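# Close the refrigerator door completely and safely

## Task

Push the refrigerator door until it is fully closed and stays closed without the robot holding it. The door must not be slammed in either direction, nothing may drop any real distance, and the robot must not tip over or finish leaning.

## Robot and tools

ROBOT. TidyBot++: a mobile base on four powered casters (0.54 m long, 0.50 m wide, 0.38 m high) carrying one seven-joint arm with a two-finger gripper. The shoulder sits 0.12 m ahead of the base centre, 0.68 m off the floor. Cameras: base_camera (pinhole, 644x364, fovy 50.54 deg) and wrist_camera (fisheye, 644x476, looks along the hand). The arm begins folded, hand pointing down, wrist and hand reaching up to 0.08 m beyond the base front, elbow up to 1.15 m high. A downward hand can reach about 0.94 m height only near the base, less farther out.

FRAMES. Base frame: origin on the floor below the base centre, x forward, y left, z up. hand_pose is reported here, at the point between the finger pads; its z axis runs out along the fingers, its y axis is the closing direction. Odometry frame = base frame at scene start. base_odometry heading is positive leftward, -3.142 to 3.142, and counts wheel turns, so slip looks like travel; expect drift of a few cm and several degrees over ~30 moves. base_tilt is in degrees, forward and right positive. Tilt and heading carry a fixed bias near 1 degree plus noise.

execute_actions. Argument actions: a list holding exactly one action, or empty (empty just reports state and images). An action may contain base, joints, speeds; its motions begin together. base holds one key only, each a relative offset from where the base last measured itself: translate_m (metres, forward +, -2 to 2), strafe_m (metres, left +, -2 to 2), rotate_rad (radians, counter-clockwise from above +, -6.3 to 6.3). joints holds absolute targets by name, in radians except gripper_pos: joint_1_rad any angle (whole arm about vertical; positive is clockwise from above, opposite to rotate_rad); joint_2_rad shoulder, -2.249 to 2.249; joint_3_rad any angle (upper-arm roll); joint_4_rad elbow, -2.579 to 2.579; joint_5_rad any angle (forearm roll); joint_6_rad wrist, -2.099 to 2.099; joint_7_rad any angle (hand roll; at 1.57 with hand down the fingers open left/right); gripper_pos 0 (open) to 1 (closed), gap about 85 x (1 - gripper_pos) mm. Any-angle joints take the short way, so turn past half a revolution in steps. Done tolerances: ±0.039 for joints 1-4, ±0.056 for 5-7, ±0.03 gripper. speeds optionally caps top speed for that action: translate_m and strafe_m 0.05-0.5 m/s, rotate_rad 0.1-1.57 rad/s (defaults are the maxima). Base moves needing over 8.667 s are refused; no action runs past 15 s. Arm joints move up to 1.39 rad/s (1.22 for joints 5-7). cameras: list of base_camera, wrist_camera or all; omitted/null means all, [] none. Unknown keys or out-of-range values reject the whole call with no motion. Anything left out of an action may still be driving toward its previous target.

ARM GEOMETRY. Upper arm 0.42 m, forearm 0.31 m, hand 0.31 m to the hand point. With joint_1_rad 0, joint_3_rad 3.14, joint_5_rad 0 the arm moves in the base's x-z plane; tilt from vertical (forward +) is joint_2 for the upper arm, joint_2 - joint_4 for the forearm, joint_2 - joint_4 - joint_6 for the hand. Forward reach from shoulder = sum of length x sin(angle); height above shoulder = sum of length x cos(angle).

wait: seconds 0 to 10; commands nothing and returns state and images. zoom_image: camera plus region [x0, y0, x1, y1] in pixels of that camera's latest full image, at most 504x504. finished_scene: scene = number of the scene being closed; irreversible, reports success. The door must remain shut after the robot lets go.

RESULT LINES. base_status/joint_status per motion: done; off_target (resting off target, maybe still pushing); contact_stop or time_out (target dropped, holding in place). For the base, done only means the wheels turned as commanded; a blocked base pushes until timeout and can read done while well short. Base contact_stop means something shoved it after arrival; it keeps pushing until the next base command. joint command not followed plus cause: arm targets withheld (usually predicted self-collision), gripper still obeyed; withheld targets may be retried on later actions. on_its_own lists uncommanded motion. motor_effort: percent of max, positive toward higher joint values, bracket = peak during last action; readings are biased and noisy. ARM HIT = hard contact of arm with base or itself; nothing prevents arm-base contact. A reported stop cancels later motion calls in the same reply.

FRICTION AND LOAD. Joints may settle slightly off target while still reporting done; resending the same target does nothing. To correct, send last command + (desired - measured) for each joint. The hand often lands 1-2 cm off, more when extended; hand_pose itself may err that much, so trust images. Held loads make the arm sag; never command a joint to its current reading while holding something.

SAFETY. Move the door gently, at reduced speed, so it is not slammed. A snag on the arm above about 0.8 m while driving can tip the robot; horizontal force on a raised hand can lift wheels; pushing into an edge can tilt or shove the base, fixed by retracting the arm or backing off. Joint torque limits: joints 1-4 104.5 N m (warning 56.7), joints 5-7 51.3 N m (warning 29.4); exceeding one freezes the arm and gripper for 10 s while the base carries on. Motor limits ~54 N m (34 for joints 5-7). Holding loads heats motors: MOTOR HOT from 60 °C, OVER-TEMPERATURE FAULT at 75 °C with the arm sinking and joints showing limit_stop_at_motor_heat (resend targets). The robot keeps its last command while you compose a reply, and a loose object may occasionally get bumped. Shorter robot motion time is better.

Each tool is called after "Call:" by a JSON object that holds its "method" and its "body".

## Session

Call:
{"method": "execute_actions", "body": {"actions": []}}

Scene clock: 0.00 s.
base_odometry: x=+0.000 y=+0.000 heading=+0.000 (m, m, rad; odometry frame)
base_tilt: forward=+0.2 right=-0.8 (deg)
base_status: not commanded
joint_positions: joint_1_rad=-0.013 joint_2_rad=-0.341 joint_3_rad=+3.149 joint_4_rad=-2.530 joint_5_rad=+0.040 joint_6_rad=-0.879 joint_7_rad=+1.569 gripper_pos=+0.000
joint_status: not commanded
motor_effort: joint_1_rad=+0 joint_2_rad=-2 joint_3_rad=-1 joint_4_rad=+14 joint_5_rad=+1 joint_6_rad=+2 joint_7_rad=+0 (%)
hand_pose: x=+0.2576 y=-0.0073 z=+0.5859 quat_wxyz=(+0.015, +0.999, +0.014, +0.037) (m; base frame)
pictures: base_camera, wrist_camera
Images, in order (width x height): base_camera 644x364, wrist_camera 644x476.

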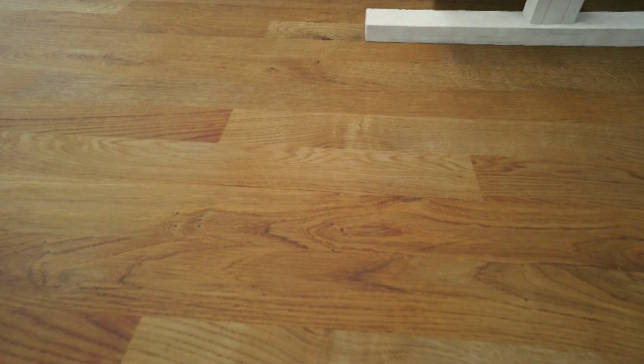

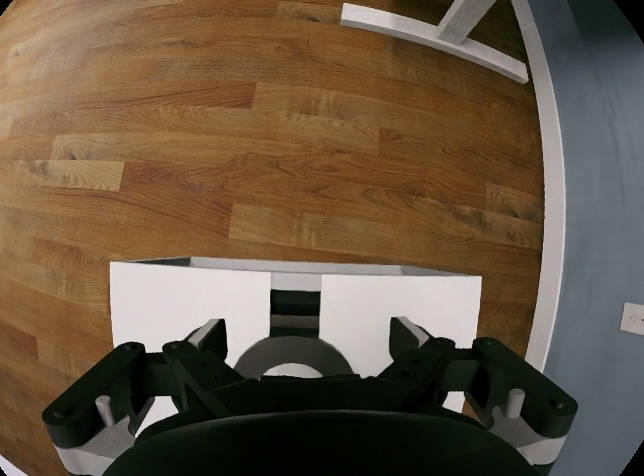

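Call:
{"method": "execute_actions", "body": {"actions": [{"base":{"rotate_rad":1.8},"joints":{"joint_6_rad":0.4}}]}}

Scene clock: 2.83 s.
base_odometry: x=+0.000 y=+0.000 heading=+1.800 (m, m, rad; odometry frame)
base_tilt: forward=+0.1 right=-1.0 (deg)
base_status: done
joint_positions: joint_1_rad=-0.013 joint_2_rad=-0.341 joint_3_rad=+3.149 joint_4_rad=-2.527 joint_5_rad=+0.040 joint_6_rad=+0.399 joint_7_rad=+1.569 gripper_pos=+0.000
joint_status: all done
motor_effort: joint_1_rad=+0(1) joint_2_rad=-6(7) joint_3_rad=+0(0) joint_4_rad=+19(19) joint_5_rad=+1(1) joint_6_rad=+9(9) joint_7_rad=+0(0) (%)
hand_pose: x=+0.5392 y=+0.0084 z=+0.8303 quat_wxyz=(+0.002, +0.779, +0.020, +0.627) (m; base frame)
pictures: base_camera, wrist_camera
Images, in order (width x height): base_camera 644x364, wrist_camera 644x476.

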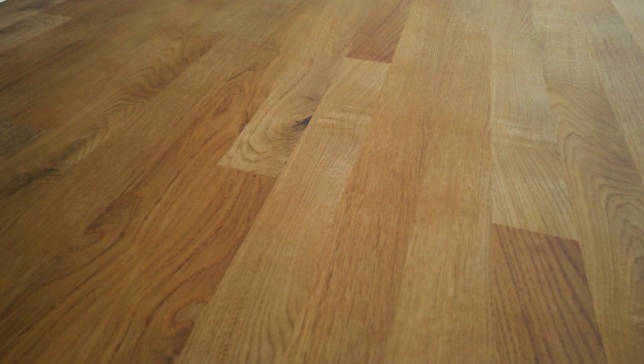

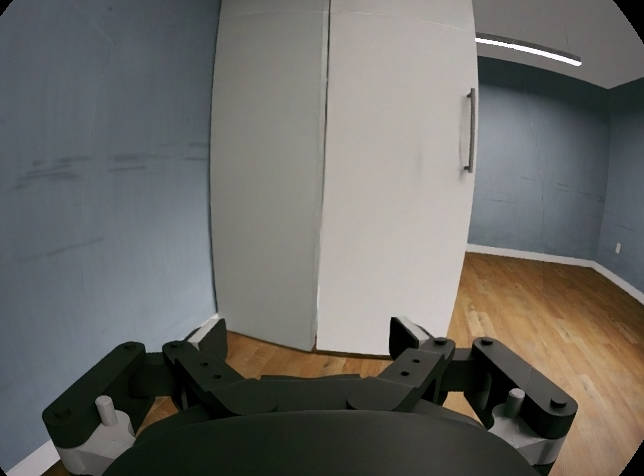

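Call:
{"method": "execute_actions", "body": {"actions": [{"base":{"rotate_rad":-0.75}}], "cameras": []}}

Call:
{"method": "execute_actions", "body": {"actions": [{"base":{"translate_m":1.8}}], "cameras": []}}

Call:
{"method": "execute_actions", "body": {"actions": [{"base":{"rotate_rad":1.5},"joints":{"joint_6_rad":0.1}}]}}

Scene clock: 5.73 s.
base_odometry: x=+0.000 y=+0.000 heading=+1.050 (m, m, rad; odometry frame)
base_tilt: forward=+0.1 right=-0.8 (deg)
base_status: done
joint_positions: joint_1_rad=-0.013 joint_2_rad=-0.341 joint_3_rad=+3.149 joint_4_rad=-2.527 joint_5_rad=+0.040 joint_6_rad=+0.399 joint_7_rad=+1.569 gripper_pos=+0.000
joint_status: not commanded
motor_effort: joint_1_rad=+0(1) joint_2_rad=-6(6) joint_3_rad=-1(1) joint_4_rad=+19(19) joint_5_rad=+1(1) joint_6_rad=+10(10) joint_7_rad=+0(0) (%)
hand_pose: x=+0.5392 y=+0.0084 z=+0.8303 quat_wxyz=(+0.002, +0.779, +0.020, +0.627) (m; base frame)
pictures: none
No camera images: the call's "cameras" was empty. Leave "cameras" out to get every camera's image.

Scene clock: 10.67 s.
base_odometry: x=+0.897 y=+1.561 heading=+1.050 (m, m, rad; odometry frame)
base_tilt: forward=+0.2 right=-0.9 (deg)
base_status: done
joint_positions: joint_1_rad=-0.013 joint_2_rad=-0.341 joint_3_rad=+3.149 joint_4_rad=-2.527 joint_5_rad=+0.040 joint_6_rad=+0.399 joint_7_rad=+1.569 gripper_pos=+0.000
joint_status: not commanded
motor_effort: joint_1_rad=+0(0) joint_2_rad=-6(8) joint_3_rad=-1(0) joint_4_rad=+19(20) joint_5_rad=+1(1) joint_6_rad=+9(10) joint_7_rad=+0(0) (%)
hand_pose: x=+0.5392 y=+0.0084 z=+0.8303 quat_wxyz=(+0.002, +0.779, +0.020, +0.627) (m; base frame)
pictures: none
No camera images: the call's "cameras" was empty. Leave "cameras" out to get every camera's image.

Scene clock: 12.90 s.
base_odometry: x=+0.897 y=+1.561 heading=+2.549 (m, m, rad; odometry frame)
base_tilt: forward=+0.2 right=-0.9 (deg)
base_status: done
joint_positions: joint_1_rad=-0.013 joint_2_rad=-0.341 joint_3_rad=+3.149 joint_4_rad=-2.531 joint_5_rad=+0.040 joint_6_rad=+0.103 joint_7_rad=+1.569 gripper_pos=+0.000
joint_status: all done
motor_effort: joint_1_rad=+0(1) joint_2_rad=-5(6) joint_3_rad=-1(0) joint_4_rad=+18(21) joint_5_rad=+1(1) joint_6_rad=+8(9) joint_7_rad=+0(0) (%)
hand_pose: x=+0.5050 y=+0.0048 z=+0.7421 quat_wxyz=(+0.005, +0.864, +0.020, +0.503) (m; base frame)
pictures: base_camera, wrist_camera
Images, in order (width x height): base_camera 644x364, wrist_camera 644x476.

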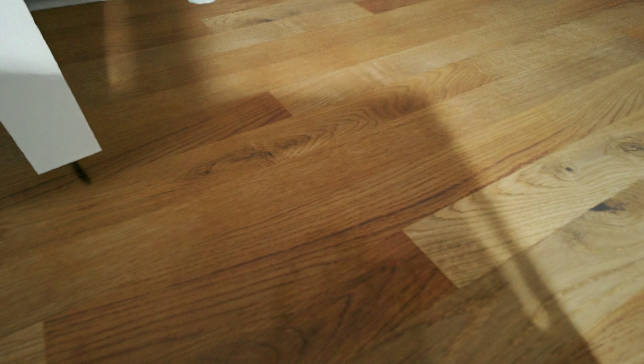

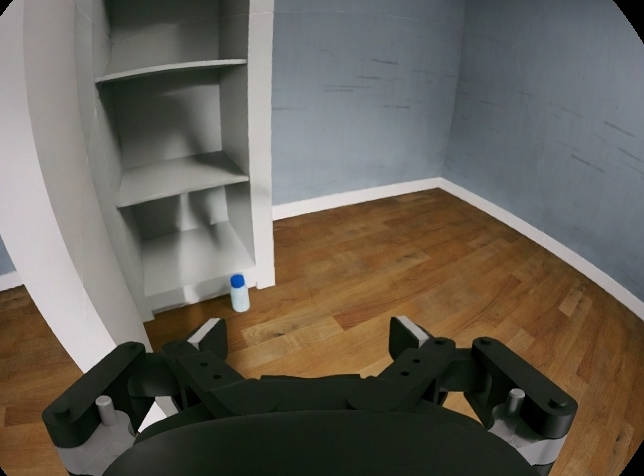

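Call:
{"method": "execute_actions", "body": {"actions": [{"base":{"strafe_m":-0.62}}], "cameras": []}}

Call:
{"method": "execute_actions", "body": {"actions": [{"base":{"rotate_rad":0.6},"joints":{"joint_6_rad":-0.3}}], "cameras": []}}

Call:
{"method": "execute_actions", "body": {"actions": [{"base":{"translate_m":0.65}}]}}

Scene clock: 17.23 s.
base_odometry: x=+1.243 y=+2.076 heading=+2.550 (m, m, rad; odometry frame)
base_tilt: forward=+0.2 right=-0.9 (deg)
base_status: done
joint_positions: joint_1_rad=-0.013 joint_2_rad=-0.341 joint_3_rad=+3.149 joint_4_rad=-2.531 joint_5_rad=+0.040 joint_6_rad=+0.103 joint_7_rad=+1.569 gripper_pos=+0.000
joint_status: not commanded
motor_effort: joint_1_rad=+0(0) joint_2_rad=-5(6) joint_3_rad=-1(0) joint_4_rad=+18(18) joint_5_rad=+1(1) joint_6_rad=+8(9) joint_7_rad=+0(0) (%)
hand_pose: x=+0.5050 y=+0.0048 z=+0.7421 quat_wxyz=(+0.005, +0.864, +0.020, +0.503) (m; base frame)
pictures: none
No camera images: the call's "cameras" was empty. Leave "cameras" out to get every camera's image.

Scene clock: 18.77 s.
base_odometry: x=+1.243 y=+2.076 heading=-3.134 (m, m, rad; odometry frame)
base_tilt: forward=+0.2 right=-0.9 (deg)
base_status: done
joint_positions: joint_1_rad=-0.013 joint_2_rad=-0.341 joint_3_rad=+3.149 joint_4_rad=-2.531 joint_5_rad=+0.040 joint_6_rad=-0.297 joint_7_rad=+1.569 gripper_pos=+0.000
joint_status: all done
motor_effort: joint_1_rad=+0(1) joint_2_rad=-4(6) joint_3_rad=-1(0) joint_4_rad=+17(19) joint_5_rad=+1(1) joint_6_rad=+6(9) joint_7_rad=+0(0) (%)
hand_pose: x=+0.4240 y=-0.0004 z=+0.6490 quat_wxyz=(+0.009, +0.947, +0.018, +0.321) (m; base frame)
pictures: none
No camera images: the call's "cameras" was empty. Leave "cameras" out to get every camera's image.

Scene clock: 21.40 s.
base_odometry: x=+0.592 y=+2.070 heading=-3.133 (m, m, rad; odometry frame)
base_tilt: forward=+0.1 right=-0.8 (deg)
base_status: done
joint_positions: joint_1_rad=-0.013 joint_2_rad=-0.341 joint_3_rad=+3.149 joint_4_rad=-2.531 joint_5_rad=+0.040 joint_6_rad=-0.297 joint_7_rad=+1.569 gripper_pos=+0.000
joint_status: not commanded
motor_effort: joint_1_rad=+0(0) joint_2_rad=-4(6) joint_3_rad=-1(2) joint_4_rad=+17(18) joint_5_rad=+1(1) joint_6_rad=+6(7) joint_7_rad=+0(0) (%)
hand_pose: x=+0.4240 y=-0.0004 z=+0.6490 quat_wxyz=(+0.009, +0.947, +0.018, +0.321) (m; base frame)
pictures: base_camera, wrist_camera
Images, in order (width x height): base_camera 644x364, wrist_camera 644x476.

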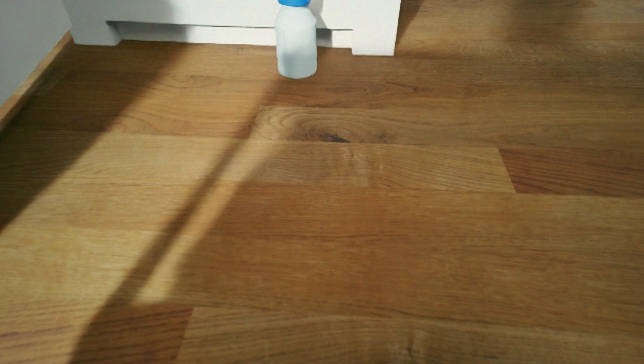

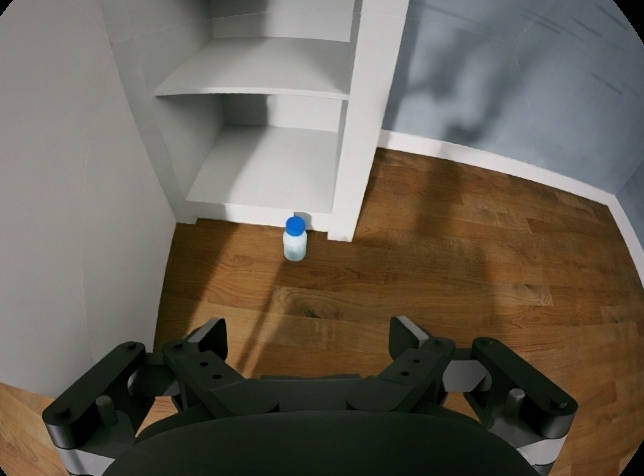

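Call:
{"method": "execute_actions", "body": {"actions": [{"joints":{"joint_1_rad":-0.03,"joint_2_rad":1.3,"joint_4_rad":-1.1,"joint_6_rad":-0.62,"joint_5_rad":0}}], "cameras": []}}

Call:
{"method": "execute_actions", "body": {"actions": [{"base":{"translate_m":0.17}}]}}

Scene clock: 25.27 s.
base_odometry: x=+0.592 y=+2.070 heading=-3.133 (m, m, rad; odometry frame)
base_tilt: forward=+0.2 right=-0.9 (deg)
base_status: not commanded
joint_positions: joint_1_rad=-0.013 joint_2_rad=+1.294 joint_3_rad=+3.149 joint_4_rad=-1.113 joint_5_rad=+0.040 joint_6_rad=-0.594 joint_7_rad=+1.569 gripper_pos=+0.000
joint_status: all done
motor_effort: joint_1_rad=+0(1) joint_2_rad=-43(46) joint_3_rad=-2(2) joint_4_rad=+11(17) joint_5_rad=+1(1) joint_6_rad=+2(7) joint_7_rad=+0(0) (%)
hand_pose: x=+0.7786 y=-0.0015 z=+0.2556 quat_wxyz=(+0.016, +0.997, +0.021, +0.071) (m; base frame)
pictures: none
No camera images: the call's "cameras" was empty. Leave "cameras" out to get every camera's image.

Scene clock: 26.77 s.
base_odometry: x=+0.422 y=+2.069 heading=-3.133 (m, m, rad; odometry frame)
base_tilt: forward=+0.2 right=-0.9 (deg)
base_status: done
joint_positions: joint_1_rad=-0.013 joint_2_rad=+1.294 joint_3_rad=+3.149 joint_4_rad=-1.104 joint_5_rad=+0.040 joint_6_rad=-0.598 joint_7_rad=+1.569 gripper_pos=+0.000
joint_status: not commanded
motor_effort: joint_1_rad=+0(1) joint_2_rad=-44(46) joint_3_rad=-2(2) joint_4_rad=+12(13) joint_5_rad=+1(1) joint_6_rad=+2(2) joint_7_rad=+0(0) (%)
hand_pose: x=+0.7822 y=-0.0014 z=+0.2577 quat_wxyz=(+0.016, +0.997, +0.021, +0.073) (m; base frame)
pictures: base_camera, wrist_camera
Images, in order (width x height): base_camera 644x364, wrist_camera 644x476.

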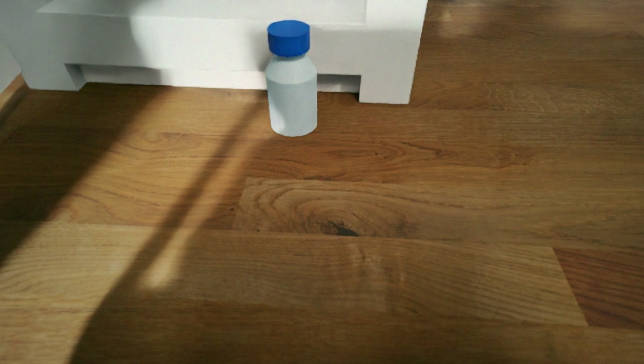

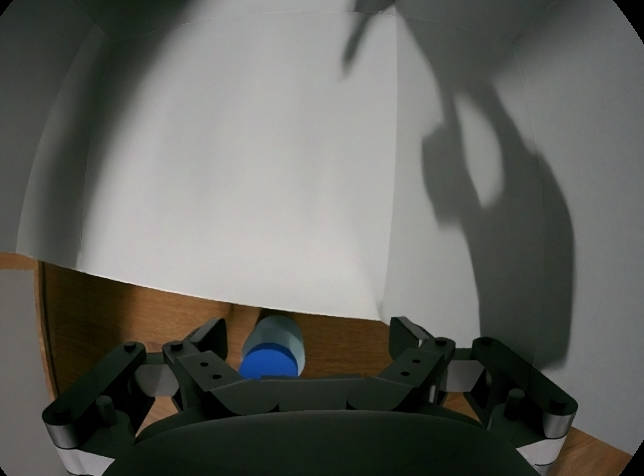

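Call:
{"method": "execute_actions", "body": {"actions": [{"base":{"strafe_m":0.035}}], "cameras": []}}

Call:
{"method": "execute_actions", "body": {"actions": [{"joints":{"joint_2_rad":1.545,"joint_4_rad":-0.99,"joint_6_rad":-0.52}}]}}

Scene clock: 28.43 s.
base_odometry: x=+0.422 y=+2.034 heading=-3.133 (m, m, rad; odometry frame)
base_tilt: forward=+0.1 right=-0.9 (deg)
base_status: done
joint_positions: joint_1_rad=-0.029 joint_2_rad=+1.294 joint_3_rad=+3.149 joint_4_rad=-1.104 joint_5_rad=+0.040 joint_6_rad=-0.598 joint_7_rad=+1.569 gripper_pos=+0.000
joint_status: not commanded
motor_effort: joint_1_rad=-1(4) joint_2_rad=-44(45) joint_3_rad=-2(4) joint_4_rad=+12(12) joint_5_rad=+1(2) joint_6_rad=+2(2) joint_7_rad=+0(0) (%)
hand_pose: x=+0.7821 y=+0.0089 z=+0.2577 quat_wxyz=(+0.015, +0.997, +0.029, +0.073) (m; base frame)
pictures: none
No camera images: the call's "cameras" was empty. Leave "cameras" out to get every camera's image.

Scene clock: 30.10 s.
base_odometry: x=+0.422 y=+2.034 heading=-3.133 (m, m, rad; odometry frame)
base_tilt: forward=+0.2 right=-0.9 (deg)
base_status: not commanded
joint_positions: joint_1_rad=-0.029 joint_2_rad=+1.548 joint_3_rad=+3.149 joint_4_rad=-0.999 joint_5_rad=+0.040 joint_6_rad=-0.545 joint_7_rad=+1.569 gripper_pos=+0.000
joint_status: all done
motor_effort: joint_1_rad=+0(1) joint_2_rad=-43(47) joint_3_rad=-2(3) joint_4_rad=+9(12) joint_5_rad=+1(1) joint_6_rad=+1(2) joint_7_rad=+0(0) (%)
hand_pose: x=+0.7314 y=+0.0081 z=+0.1199 quat_wxyz=(+0.014, +0.999, +0.031, +0.025) (m; base frame)
pictures: base_camera, wrist_camera
Images, in order (width x height): base_camera 644x364, wrist_camera 644x476.

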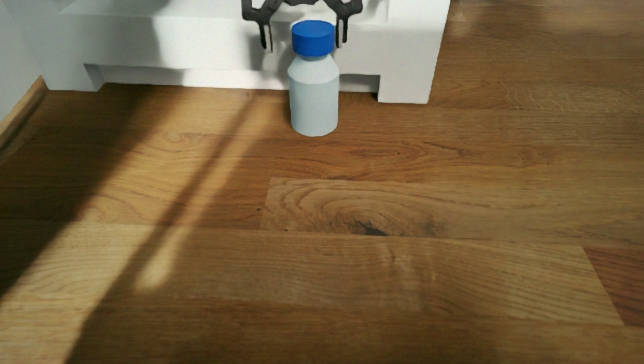

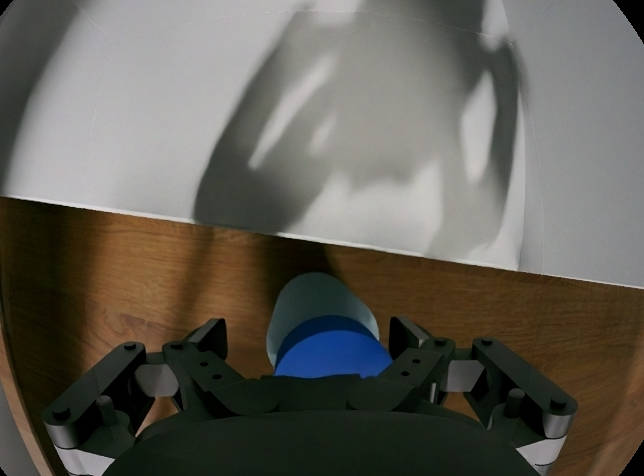

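Call:
{"method": "execute_actions", "body": {"actions": [{"base":{"strafe_m":-0.012}}], "cameras": []}}

Call:
{"method": "execute_actions", "body": {"actions": [{"base":{"translate_m":-0.012}}], "cameras": []}}

Call:
{"method": "execute_actions", "body": {"actions": [{"joints":{"gripper_pos":1}}]}}

Scene clock: 31.43 s.
base_odometry: x=+0.422 y=+2.046 heading=-3.133 (m, m, rad; odometry frame)
base_tilt: forward=+0.1 right=-0.9 (deg)
base_status: done
joint_positions: joint_1_rad=-0.025 joint_2_rad=+1.548 joint_3_rad=+3.149 joint_4_rad=-0.999 joint_5_rad=+0.040 joint_6_rad=-0.545 joint_7_rad=+1.569 gripper_pos=+0.000
joint_status: not commanded
motor_effort: joint_1_rad=+0(4) joint_2_rad=-43(44) joint_3_rad=-2(3) joint_4_rad=+9(9) joint_5_rad=+1(2) joint_6_rad=+1(1) joint_7_rad=+0(0) (%)
hand_pose: x=+0.7315 y=+0.0059 z=+0.1199 quat_wxyz=(+0.014, +0.999, +0.029, +0.025) (m; base frame)
pictures: none
No camera images: the call's "cameras" was empty. Leave "cameras" out to get every camera's image.

Scene clock: 32.07 s.
base_odometry: x=+0.434 y=+2.046 heading=-3.133 (m, m, rad; odometry frame)
base_tilt: forward=+0.1 right=-0.9 (deg)
base_status: done
joint_positions: joint_1_rad=-0.025 joint_2_rad=+1.548 joint_3_rad=+3.149 joint_4_rad=-0.996 joint_5_rad=+0.040 joint_6_rad=-0.544 joint_7_rad=+1.569 gripper_pos=+0.000
joint_status: not commanded
motor_effort: joint_1_rad=+0(2) joint_2_rad=-43(45) joint_3_rad=-2(3) joint_4_rad=+9(10) joint_5_rad=+1(1) joint_6_rad=+1(2) joint_7_rad=+0(0) (%)
hand_pose: x=+0.7332 y=+0.0060 z=+0.1205 quat_wxyz=(+0.014, +0.999, +0.029, +0.027) (m; base frame)
pictures: none
No camera images: the call's "cameras" was empty. Leave "cameras" out to get every camera's image.

Scene clock: 33.17 s.
base_odometry: x=+0.434 y=+2.046 heading=-3.133 (m, m, rad; odometry frame)
base_tilt: forward=+0.2 right=-0.9 (deg)
base_status: not commanded
joint_positions: joint_1_rad=-0.025 joint_2_rad=+1.548 joint_3_rad=+3.149 joint_4_rad=-0.996 joint_5_rad=+0.040 joint_6_rad=-0.543 joint_7_rad=+1.569 gripper_pos=+0.421
joint_status: gripper_pos off_target (ended at +0.421, target +1.000)
motor_effort: joint_1_rad=+0(3) joint_2_rad=-44(47) joint_3_rad=-2(0) joint_4_rad=+9(11) joint_5_rad=+1(2) joint_6_rad=+1(3) joint_7_rad=+0(0) (%)
hand_pose: x=+0.7337 y=+0.0061 z=+0.1209 quat_wxyz=(+0.014, +0.999, +0.029, +0.027) (m; base frame)
pictures: base_camera, wrist_camera
Images, in order (width x height): base_camera 644x364, wrist_camera 644x476.

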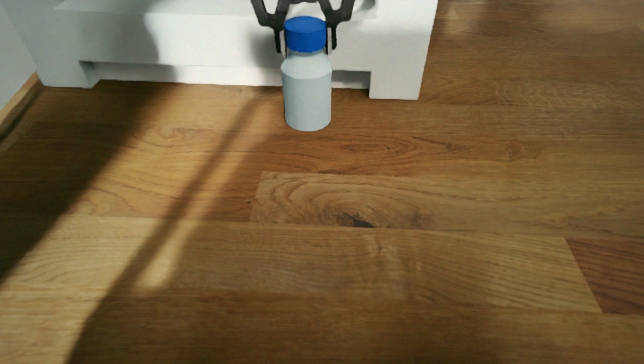

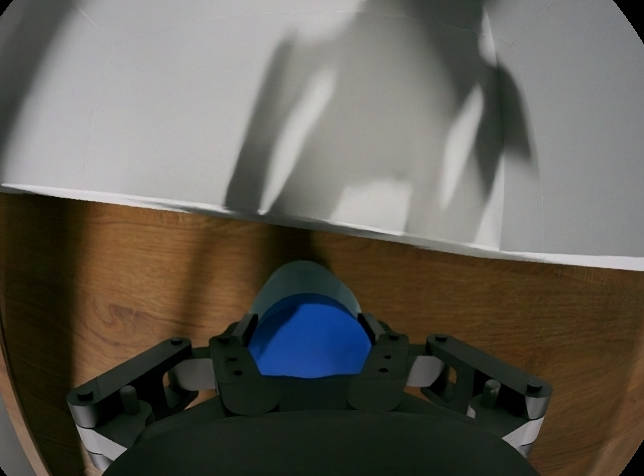

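Call:
{"method": "execute_actions", "body": {"actions": [{"base":{"translate_m":-0.3},"joints":{"joint_2_rad":1.44},"speeds":{"translate_m":0.2}}], "cameras": []}}

Call:
{"method": "execute_actions", "body": {"actions": [{"base":{"rotate_rad":-1.3},"speeds":{"rotate_rad":0.9}}], "cameras": []}}

Call:
{"method": "execute_actions", "body": {"actions": [{"joints":{"joint_2_rad":1.545}}]}}

Scene clock: 36.50 s.
base_odometry: x=+0.735 y=+2.049 heading=-3.133 (m, m, rad; odometry frame)
base_tilt: forward=+0.2 right=-0.9 (deg)
base_status: done
joint_positions: joint_1_rad=-0.025 joint_2_rad=+1.463 joint_3_rad=+3.149 joint_4_rad=-0.998 joint_5_rad=+0.040 joint_6_rad=-0.542 joint_7_rad=+1.569 gripper_pos=+0.421
joint_status: all done
motor_effort: joint_1_rad=+0(3) joint_2_rad=-48(50) joint_3_rad=-1(2) joint_4_rad=+12(14) joint_5_rad=+1(2) joint_6_rad=+2(4) joint_7_rad=+0(0) (%)
hand_pose: x=+0.7784 y=+0.0073 z=+0.1747 quat_wxyz=(+0.014, +0.997, +0.028, +0.070) (m; base frame)
pictures: none
No camera images: the call's "cameras" was empty. Leave "cameras" out to get every camera's image.

Scene clock: 39.10 s.
base_odometry: x=+0.735 y=+2.049 heading=+1.850 (m, m, rad; odometry frame)
base_tilt: forward=+0.2 right=-1.0 (deg)
base_status: done
joint_positions: joint_1_rad=-0.024 joint_2_rad=+1.463 joint_3_rad=+3.155 joint_4_rad=-0.998 joint_5_rad=+0.037 joint_6_rad=-0.542 joint_7_rad=+1.569 gripper_pos=+0.421
joint_status: not commanded
motor_effort: joint_1_rad=+0(8) joint_2_rad=-49(49) joint_3_rad=-2(6) joint_4_rad=+13(13) joint_5_rad=+1(2) joint_6_rad=+2(3) joint_7_rad=+0(0) (%)
hand_pose: x=+0.7785 y=+0.0040 z=+0.1747 quat_wxyz=(+0.016, +0.997, +0.026, +0.070) (m; base frame)
pictures: none
No camera images: the call's "cameras" was empty. Leave "cameras" out to get every camera's image.

Scene clock: 40.27 s.
base_odometry: x=+0.735 y=+2.049 heading=+1.850 (m, m, rad; odometry frame)
base_tilt: forward=+0.2 right=-0.9 (deg)
base_status: not commanded
joint_positions: joint_1_rad=-0.024 joint_2_rad=+1.548 joint_3_rad=+3.155 joint_4_rad=-0.996 joint_5_rad=+0.037 joint_6_rad=-0.540 joint_7_rad=+1.569 gripper_pos=+0.421
joint_status: all done
motor_effort: joint_1_rad=+0(2) joint_2_rad=-42(50) joint_3_rad=-2(3) joint_4_rad=+8(13) joint_5_rad=+1(1) joint_6_rad=+1(3) joint_7_rad=+0(0) (%)
hand_pose: x=+0.7343 y=+0.0029 z=+0.1206 quat_wxyz=(+0.016, +0.999, +0.027, +0.029) (m; base frame)
pictures: base_camera, wrist_camera
Images, in order (width x height): base_camera 644x364, wrist_camera 644x476.

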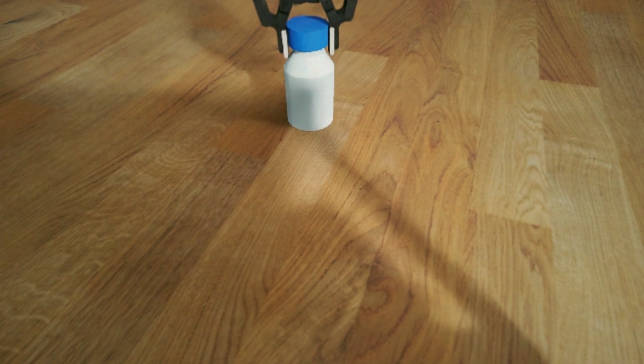

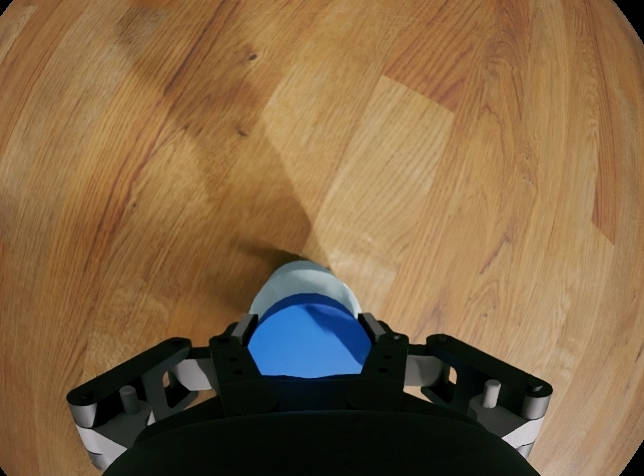

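Call:
{"method": "execute_actions", "body": {"actions": [{"joints":{"gripper_pos":0}}], "cameras": []}}

Call:
{"method": "execute_actions", "body": {"actions": [{"joints":{"joint_2_rad":1.2}}], "cameras": []}}

Call:
{"method": "execute_actions", "body": {"actions": [{"joints":{"joint_1_rad":0,"joint_2_rad":-0.314,"joint_4_rad":-2.5,"joint_6_rad":0.45,"gripper_pos":1},"base":{"rotate_rad":-0.28}}], "cameras": []}}

Call:
{"method": "execute_actions", "body": {"actions": [{"base":{"translate_m":-1.35}}], "cameras": []}}

Call:
{"method": "execute_actions", "body": {"actions": [{"base":{"strafe_m":0.75}}]}}

Scene clock: 43.20 s.
base_odometry: x=+0.735 y=+2.049 heading=+1.850 (m, m, rad; odometry frame)
base_tilt: forward=+0.2 right=-0.8 (deg)
base_status: not commanded
joint_positions: joint_1_rad=-0.024 joint_2_rad=+1.548 joint_3_rad=+3.155 joint_4_rad=-0.996 joint_5_rad=+0.037 joint_6_rad=-0.540 joint_7_rad=+1.569 gripper_pos=+0.000
joint_status: all done
motor_effort: joint_1_rad=+0(0) joint_2_rad=-43(47) joint_3_rad=-2(2) joint_4_rad=+9(10) joint_5_rad=+1(2) joint_6_rad=+1(1) joint_7_rad=+0(0) (%)
hand_pose: x=+0.7344 y=+0.0029 z=+0.1205 quat_wxyz=(+0.016, +0.999, +0.027, +0.029) (m; base frame)
pictures: none
No camera images: the call's "cameras" was empty. Leave "cameras" out to get every camera's image.

Scene clock: 44.97 s.
base_odometry: x=+0.735 y=+2.049 heading=+1.850 (m, m, rad; odometry frame)
base_tilt: forward=+0.1 right=-0.9 (deg)
base_status: not commanded
joint_positions: joint_1_rad=-0.024 joint_2_rad=+1.199 joint_3_rad=+3.155 joint_4_rad=-0.986 joint_5_rad=+0.037 joint_6_rad=-0.540 joint_7_rad=+1.569 gripper_pos=+0.000
joint_status: all done
motor_effort: joint_1_rad=+0(0) joint_2_rad=-46(49) joint_3_rad=-2(2) joint_4_rad=+16(17) joint_5_rad=+1(1) joint_6_rad=+4(5) joint_7_rad=+0(0) (%)
hand_pose: x=+0.8941 y=+0.0068 z=+0.3689 quat_wxyz=(+0.016, +0.978, +0.024, +0.207) (m; base frame)
pictures: none
No camera images: the call's "cameras" was empty. Leave "cameras" out to get every camera's image.

Scene clock: 47.70 s.
base_odometry: x=+0.735 y=+2.049 heading=+1.570 (m, m, rad; odometry frame)
base_tilt: forward=+0.2 right=-0.8 (deg)
base_status: done
joint_positions: joint_1_rad=-0.012 joint_2_rad=-0.305 joint_3_rad=+3.153 joint_4_rad=-2.491 joint_5_rad=+0.037 joint_6_rad=+0.425 joint_7_rad=+1.569 gripper_pos=+0.999
joint_status: all done
motor_effort: joint_1_rad=+0(10) joint_2_rad=-7(48) joint_3_rad=-1(7) joint_4_rad=+19(19) joint_5_rad=+1(2) joint_6_rad=+9(10) joint_7_rad=+0(0) (%)
hand_pose: x=+0.5550 y=+0.0060 z=+0.8425 quat_wxyz=(+0.003, +0.771, +0.017, +0.636) (m; base frame)
pictures: none
No camera images: the call's "cameras" was empty. Leave "cameras" out to get every camera's image.

Scene clock: 51.73 s.
base_odometry: x=+0.733 y=+0.698 heading=+1.569 (m, m, rad; odometry frame)
base_tilt: forward=+0.2 right=-0.9 (deg)
base_status: done
joint_positions: joint_1_rad=-0.012 joint_2_rad=-0.308 joint_3_rad=+3.153 joint_4_rad=-2.493 joint_5_rad=+0.037 joint_6_rad=+0.426 joint_7_rad=+1.569 gripper_pos=+0.999
joint_status: not commanded
motor_effort: joint_1_rad=+0(0) joint_2_rad=-7(10) joint_3_rad=+0(1) joint_4_rad=+19(20) joint_5_rad=+1(1) joint_6_rad=+9(10) joint_7_rad=+0(0) (%)
hand_pose: x=+0.5541 y=+0.0060 z=+0.8433 quat_wxyz=(+0.003, +0.770, +0.016, +0.638) (m; base frame)
pictures: none
No camera images: the call's "cameras" was empty. Leave "cameras" out to get every camera's image.

Scene clock: 54.60 s.
base_odometry: x=-0.018 y=+0.699 heading=+1.570 (m, m, rad; odometry frame)
base_tilt: forward=+0.1 right=-0.8 (deg)
base_status: done
joint_positions: joint_1_rad=-0.012 joint_2_rad=-0.308 joint_3_rad=+3.153 joint_4_rad=-2.493 joint_5_rad=+0.037 joint_6_rad=+0.426 joint_7_rad=+1.569 gripper_pos=+0.999
joint_status: not commanded
motor_effort: joint_1_rad=+0(1) joint_2_rad=-7(8) joint_3_rad=-1(3) joint_4_rad=+19(20) joint_5_rad=+1(1) joint_6_rad=+10(10) joint_7_rad=+0(0) (%)
hand_pose: x=+0.5541 y=+0.0060 z=+0.8433 quat_wxyz=(+0.003, +0.770, +0.016, +0.638) (m; base frame)
pictures: base_camera, wrist_camera
Images, in order (width x height): base_camera 644x364, wrist_camera 644x476.

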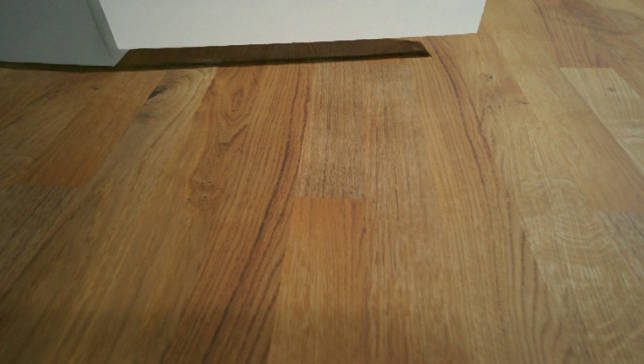

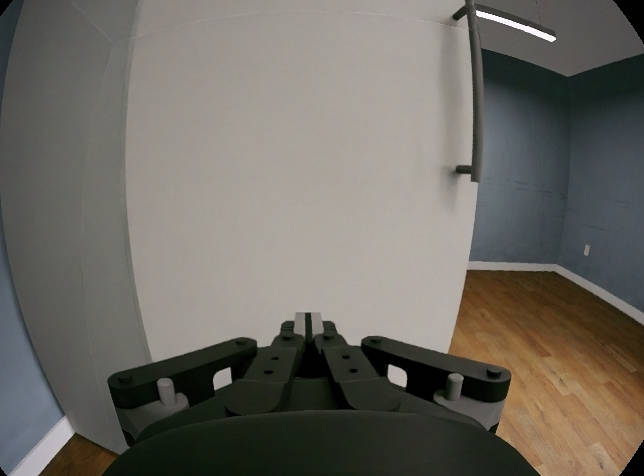

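Call:
{"method": "execute_actions", "body": {"actions": [{"base":{"strafe_m":-0.1}}], "cameras": []}}

Call:
{"method": "execute_actions", "body": {"actions": [{"base":{"translate_m":0.6},"speeds":{"translate_m":0.12}}]}}

Scene clock: 56.30 s.
base_odometry: x=+0.082 y=+0.699 heading=+1.570 (m, m, rad; odometry frame)
base_tilt: forward=+0.2 right=-0.9 (deg)
base_status: done
joint_positions: joint_1_rad=-0.012 joint_2_rad=-0.308 joint_3_rad=+3.153 joint_4_rad=-2.493 joint_5_rad=+0.037 joint_6_rad=+0.426 joint_7_rad=+1.569 gripper_pos=+0.999
joint_status: not commanded
motor_effort: joint_1_rad=+0(1) joint_2_rad=-7(7) joint_3_rad=-1(1) joint_4_rad=+19(19) joint_5_rad=+1(1) joint_6_rad=+10(10) joint_7_rad=+0(0) (%)
hand_pose: x=+0.5541 y=+0.0060 z=+0.8433 quat_wxyz=(+0.003, +0.770, +0.017, +0.638) (m; base frame)
pictures: none
No camera images: the call's "cameras" was empty. Leave "cameras" out to get every camera's image.

Scene clock: 61.83 s.
base_odometry: x=+0.083 y=+1.299 heading=+1.570 (m, m, rad; odometry frame)
base_tilt: forward=+0.0 right=-0.9 (deg)
base_status: done
joint_positions: joint_1_rad=-0.012 joint_2_rad=-0.319 joint_3_rad=+3.153 joint_4_rad=-2.503 joint_5_rad=+0.037 joint_6_rad=+0.427 joint_7_rad=+1.569 gripper_pos=+0.999
joint_status: not commanded
motor_effort: joint_1_rad=+0(1) joint_2_rad=-7(9) joint_3_rad=-1(0) joint_4_rad=+19(23) joint_5_rad=+1(0) joint_6_rad=+9(10) joint_7_rad=+0(0) (%)
hand_pose: x=+0.5502 y=+0.0060 z=+0.8429 quat_wxyz=(+0.003, +0.770, +0.016, +0.638) (m; base frame)
pictures: base_camera, wrist_camera
Images, in order (width x height): base_camera 644x364, wrist_camera 644x476.

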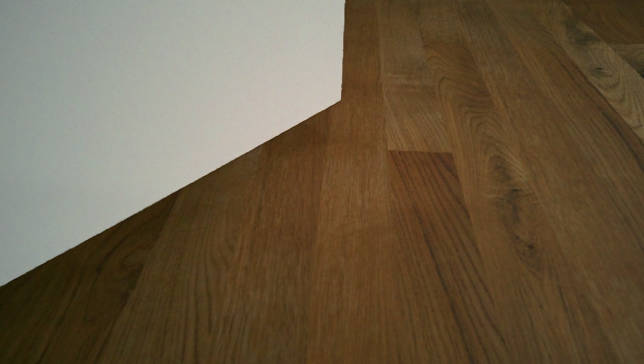

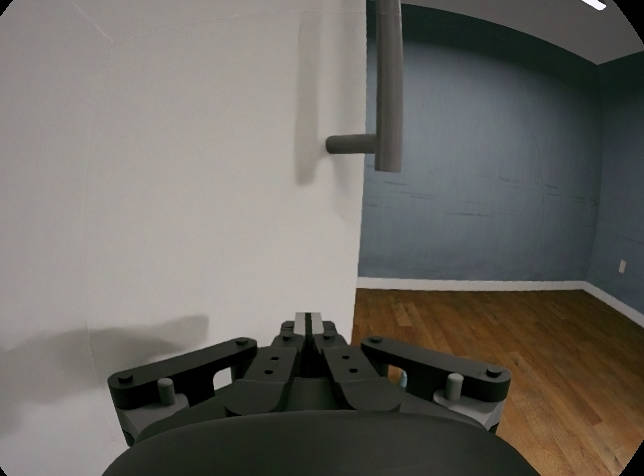

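Call:
{"method": "execute_actions", "body": {"actions": [{"base":{"strafe_m":-0.8}}], "cameras": []}}

Call:
{"method": "execute_actions", "body": {"actions": [{"base":{"translate_m":0.66}}], "cameras": []}}

Call:
{"method": "execute_actions", "body": {"actions": [{"base":{"rotate_rad":1.58}}]}}

Scene clock: 65.83 s.
base_odometry: x=+0.883 y=+1.298 heading=+1.570 (m, m, rad; odometry frame)
base_tilt: forward=+0.1 right=-0.9 (deg)
base_status: done
joint_positions: joint_1_rad=-0.012 joint_2_rad=-0.319 joint_3_rad=+3.153 joint_4_rad=-2.503 joint_5_rad=+0.037 joint_6_rad=+0.427 joint_7_rad=+1.569 gripper_pos=+0.999
joint_status: not commanded
motor_effort: joint_1_rad=+0(1) joint_2_rad=-7(8) joint_3_rad=-1(0) joint_4_rad=+19(19) joint_5_rad=+1(1) joint_6_rad=+10(9) joint_7_rad=+0(0) (%)
hand_pose: x=+0.5502 y=+0.0060 z=+0.8429 quat_wxyz=(+0.003, +0.770, +0.016, +0.638) (m; base frame)
pictures: none
No camera images: the call's "cameras" was empty. Leave "cameras" out to get every camera's image.

Scene clock: 68.50 s.
base_odometry: x=+0.884 y=+1.959 heading=+1.570 (m, m, rad; odometry frame)
base_tilt: forward=+0.1 right=-0.9 (deg)
base_status: done
joint_positions: joint_1_rad=-0.012 joint_2_rad=-0.317 joint_3_rad=+3.153 joint_4_rad=-2.503 joint_5_rad=+0.037 joint_6_rad=+0.428 joint_7_rad=+1.569 gripper_pos=+0.999
joint_status: not commanded
motor_effort: joint_1_rad=+0(0) joint_2_rad=-7(9) joint_3_rad=-1(1) joint_4_rad=+19(20) joint_5_rad=+1(1) joint_6_rad=+10(10) joint_7_rad=+0(0) (%)
hand_pose: x=+0.5505 y=+0.0060 z=+0.8424 quat_wxyz=(+0.003, +0.770, +0.016, +0.638) (m; base frame)
pictures: none
No camera images: the call's "cameras" was empty. Leave "cameras" out to get every camera's image.

Scene clock: 70.80 s.
base_odometry: x=+0.884 y=+1.959 heading=-3.134 (m, m, rad; odometry frame)
base_tilt: forward=+0.2 right=-0.9 (deg)
base_status: done
joint_positions: joint_1_rad=-0.012 joint_2_rad=-0.317 joint_3_rad=+3.152 joint_4_rad=-2.503 joint_5_rad=+0.037 joint_6_rad=+0.428 joint_7_rad=+1.569 gripper_pos=+0.999
joint_status: not commanded
motor_effort: joint_1_rad=+0(1) joint_2_rad=-7(8) joint_3_rad=-1(1) joint_4_rad=+19(19) joint_5_rad=+1(0) joint_6_rad=+10(10) joint_7_rad=+0(0) (%)
hand_pose: x=+0.5505 y=+0.0064 z=+0.8424 quat_wxyz=(+0.002, +0.770, +0.017, +0.638) (m; base frame)
pictures: base_camera, wrist_camera
Images, in order (width x height): base_camera 644x364, wrist_camera 644x476.

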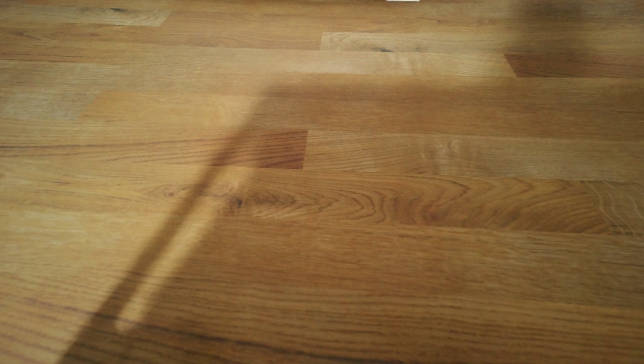

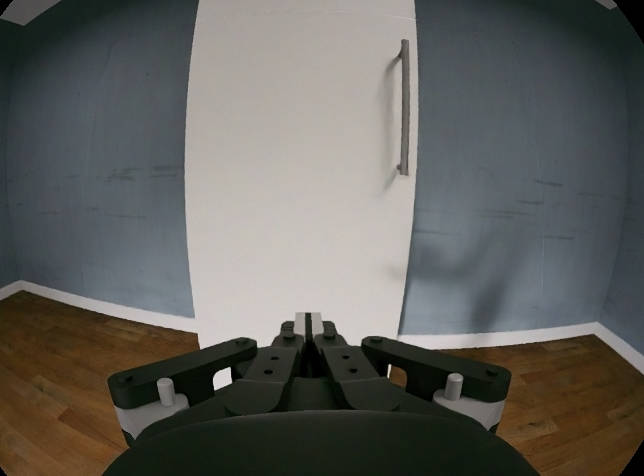

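Call:
{"method": "execute_actions", "body": {"actions": [{"base":{"translate_m":0.52},"speeds":{"translate_m":0.15}}]}}

Scene clock: 75.30 s.
base_odometry: x=+0.364 y=+1.955 heading=-3.133 (m, m, rad; odometry frame)
base_tilt: forward=+0.2 right=-0.9 (deg)
base_status: done
joint_positions: joint_1_rad=-0.012 joint_2_rad=-0.317 joint_3_rad=+3.152 joint_4_rad=-2.503 joint_5_rad=+0.037 joint_6_rad=+0.428 joint_7_rad=+1.569 gripper_pos=+0.999
joint_status: not commanded
motor_effort: joint_1_rad=+0(0) joint_2_rad=-8(9) joint_3_rad=-1(1) joint_4_rad=+19(20) joint_5_rad=+1(1) joint_6_rad=+9(10) joint_7_rad=+0(0) (%)
hand_pose: x=+0.5506 y=+0.0064 z=+0.8422 quat_wxyz=(+0.002, +0.770, +0.017, +0.638) (m; base frame)
pictures: base_camera, wrist_camera
Images, in order (width x height): base_camera 644x364, wrist_camera 644x476.

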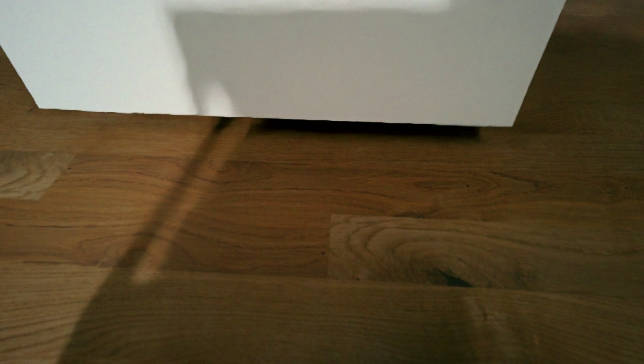

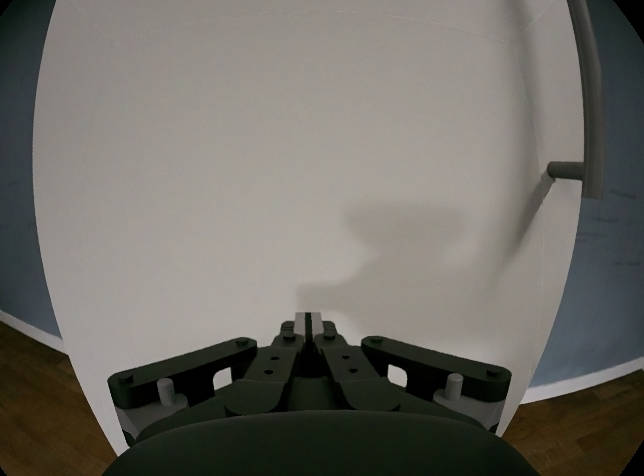

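Call:
{"method": "execute_actions", "body": {"actions": [{"base":{"translate_m":0.16},"speeds":{"translate_m":0.05}}]}}

Scene clock: 82.17 s.
base_odometry: x=+0.207 y=+1.953 heading=-3.134 (m, m, rad; odometry frame)
base_tilt: forward=+0.0 right=-0.9 (deg)
base_status: translate_m time_out (by the wheels' count: +0.157 of +0.160)
joint_positions: joint_1_rad=-0.012 joint_2_rad=-0.424 joint_3_rad=+3.151 joint_4_rad=-2.568 joint_5_rad=+0.037 joint_6_rad=+0.399 joint_7_rad=+1.569 gripper_pos=+0.999
joint_status: not commanded
motor_effort: joint_1_rad=+0(2) joint_2_rad=+19(20) joint_3_rad=+0(2) joint_4_rad=+31(36) joint_5_rad=+1(0) joint_6_rad=+13(23) joint_7_rad=+0(0) (%)
hand_pose: x=+0.5166 y=+0.0067 z=+0.8410 quat_wxyz=(+0.002, +0.766, +0.017, +0.643) (m; base frame)
pictures: base_camera, wrist_camera
Images, in order (width x height): base_camera 644x364, wrist_camera 644x476.

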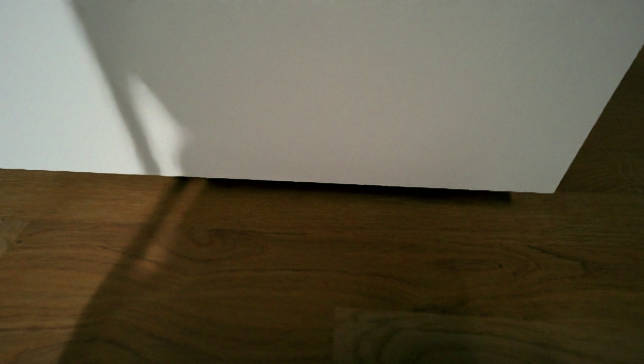

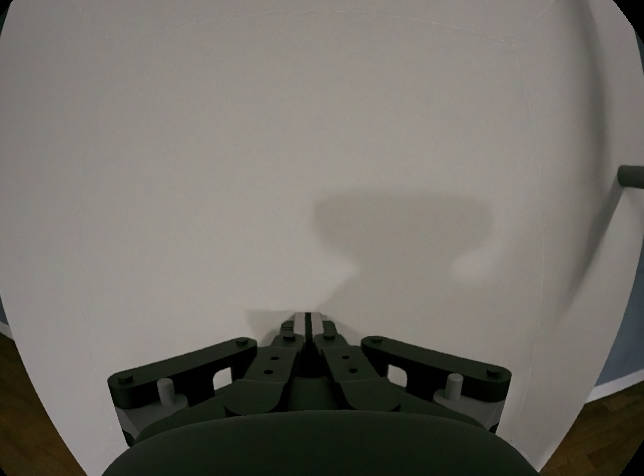

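Call:
{"method": "execute_actions", "body": {"actions": [{"base":{"translate_m":-0.3}}], "cameras": []}}

Call:
{"method": "execute_actions", "body": {"actions": [{"base":{"strafe_m":-0.55},"joints":{"joint_1_rad":-0.45,"joint_6_rad":0.2}}]}}

Scene clock: 84.43 s.
base_odometry: x=+0.507 y=+1.956 heading=-3.133 (m, m, rad; odometry frame)
base_tilt: forward=+0.0 right=-0.8 (deg)
base_status: done
joint_positions: joint_1_rad=-0.011 joint_2_rad=-0.314 joint_3_rad=+3.151 joint_4_rad=-2.498 joint_5_rad=+0.037 joint_6_rad=+0.428 joint_7_rad=+1.569 gripper_pos=+0.999
joint_status: not commanded
motor_effort: joint_1_rad=+0(2) joint_2_rad=-7(15) joint_3_rad=-1(3) joint_4_rad=+19(32) joint_5_rad=+1(2) joint_6_rad=+10(16) joint_7_rad=+0(0) (%)
hand_pose: x=+0.5521 y=+0.0066 z=+0.8433 quat_wxyz=(+0.002, +0.770, +0.017, +0.638) (m; base frame)
pictures: none
No camera images: the call's "cameras" was empty. Leave "cameras" out to get every camera's image.

Scene clock: 86.87 s.
base_odometry: x=+0.503 y=+2.506 heading=-3.133 (m, m, rad; odometry frame)
base_tilt: forward=+0.2 right=-0.9 (deg)
base_status: done
joint_positions: joint_1_rad=-0.428 joint_2_rad=-0.314 joint_3_rad=+3.151 joint_4_rad=-2.498 joint_5_rad=+0.037 joint_6_rad=+0.224 joint_7_rad=+1.569 gripper_pos=+0.999
joint_status: all done
motor_effort: joint_1_rad=+0(1) joint_2_rad=-7(7) joint_3_rad=-1(1) joint_4_rad=+19(19) joint_5_rad=+1(0) joint_6_rad=+9(10) joint_7_rad=+0(0) (%)
hand_pose: x=+0.4967 y=+0.1722 z=+0.7827 quat_wxyz=(-0.111, +0.809, +0.188, +0.546) (m; base frame)
pictures: base_camera, wrist_camera
Images, in order (width x height): base_camera 644x364, wrist_camera 644x476.

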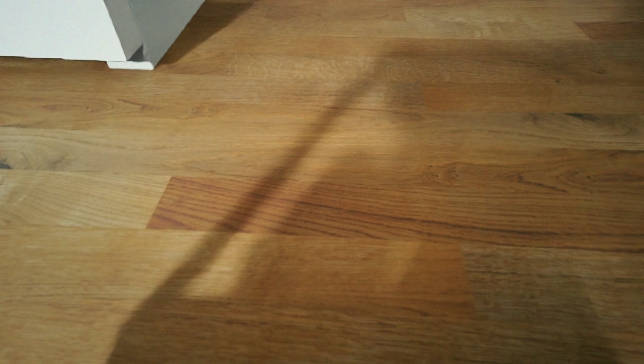

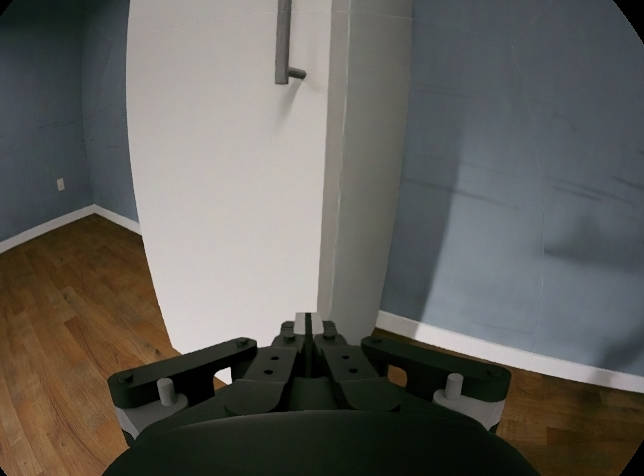

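Call:
{"method": "finished_scene", "body": {"scene": 2}}

The scene is finished: the task was done.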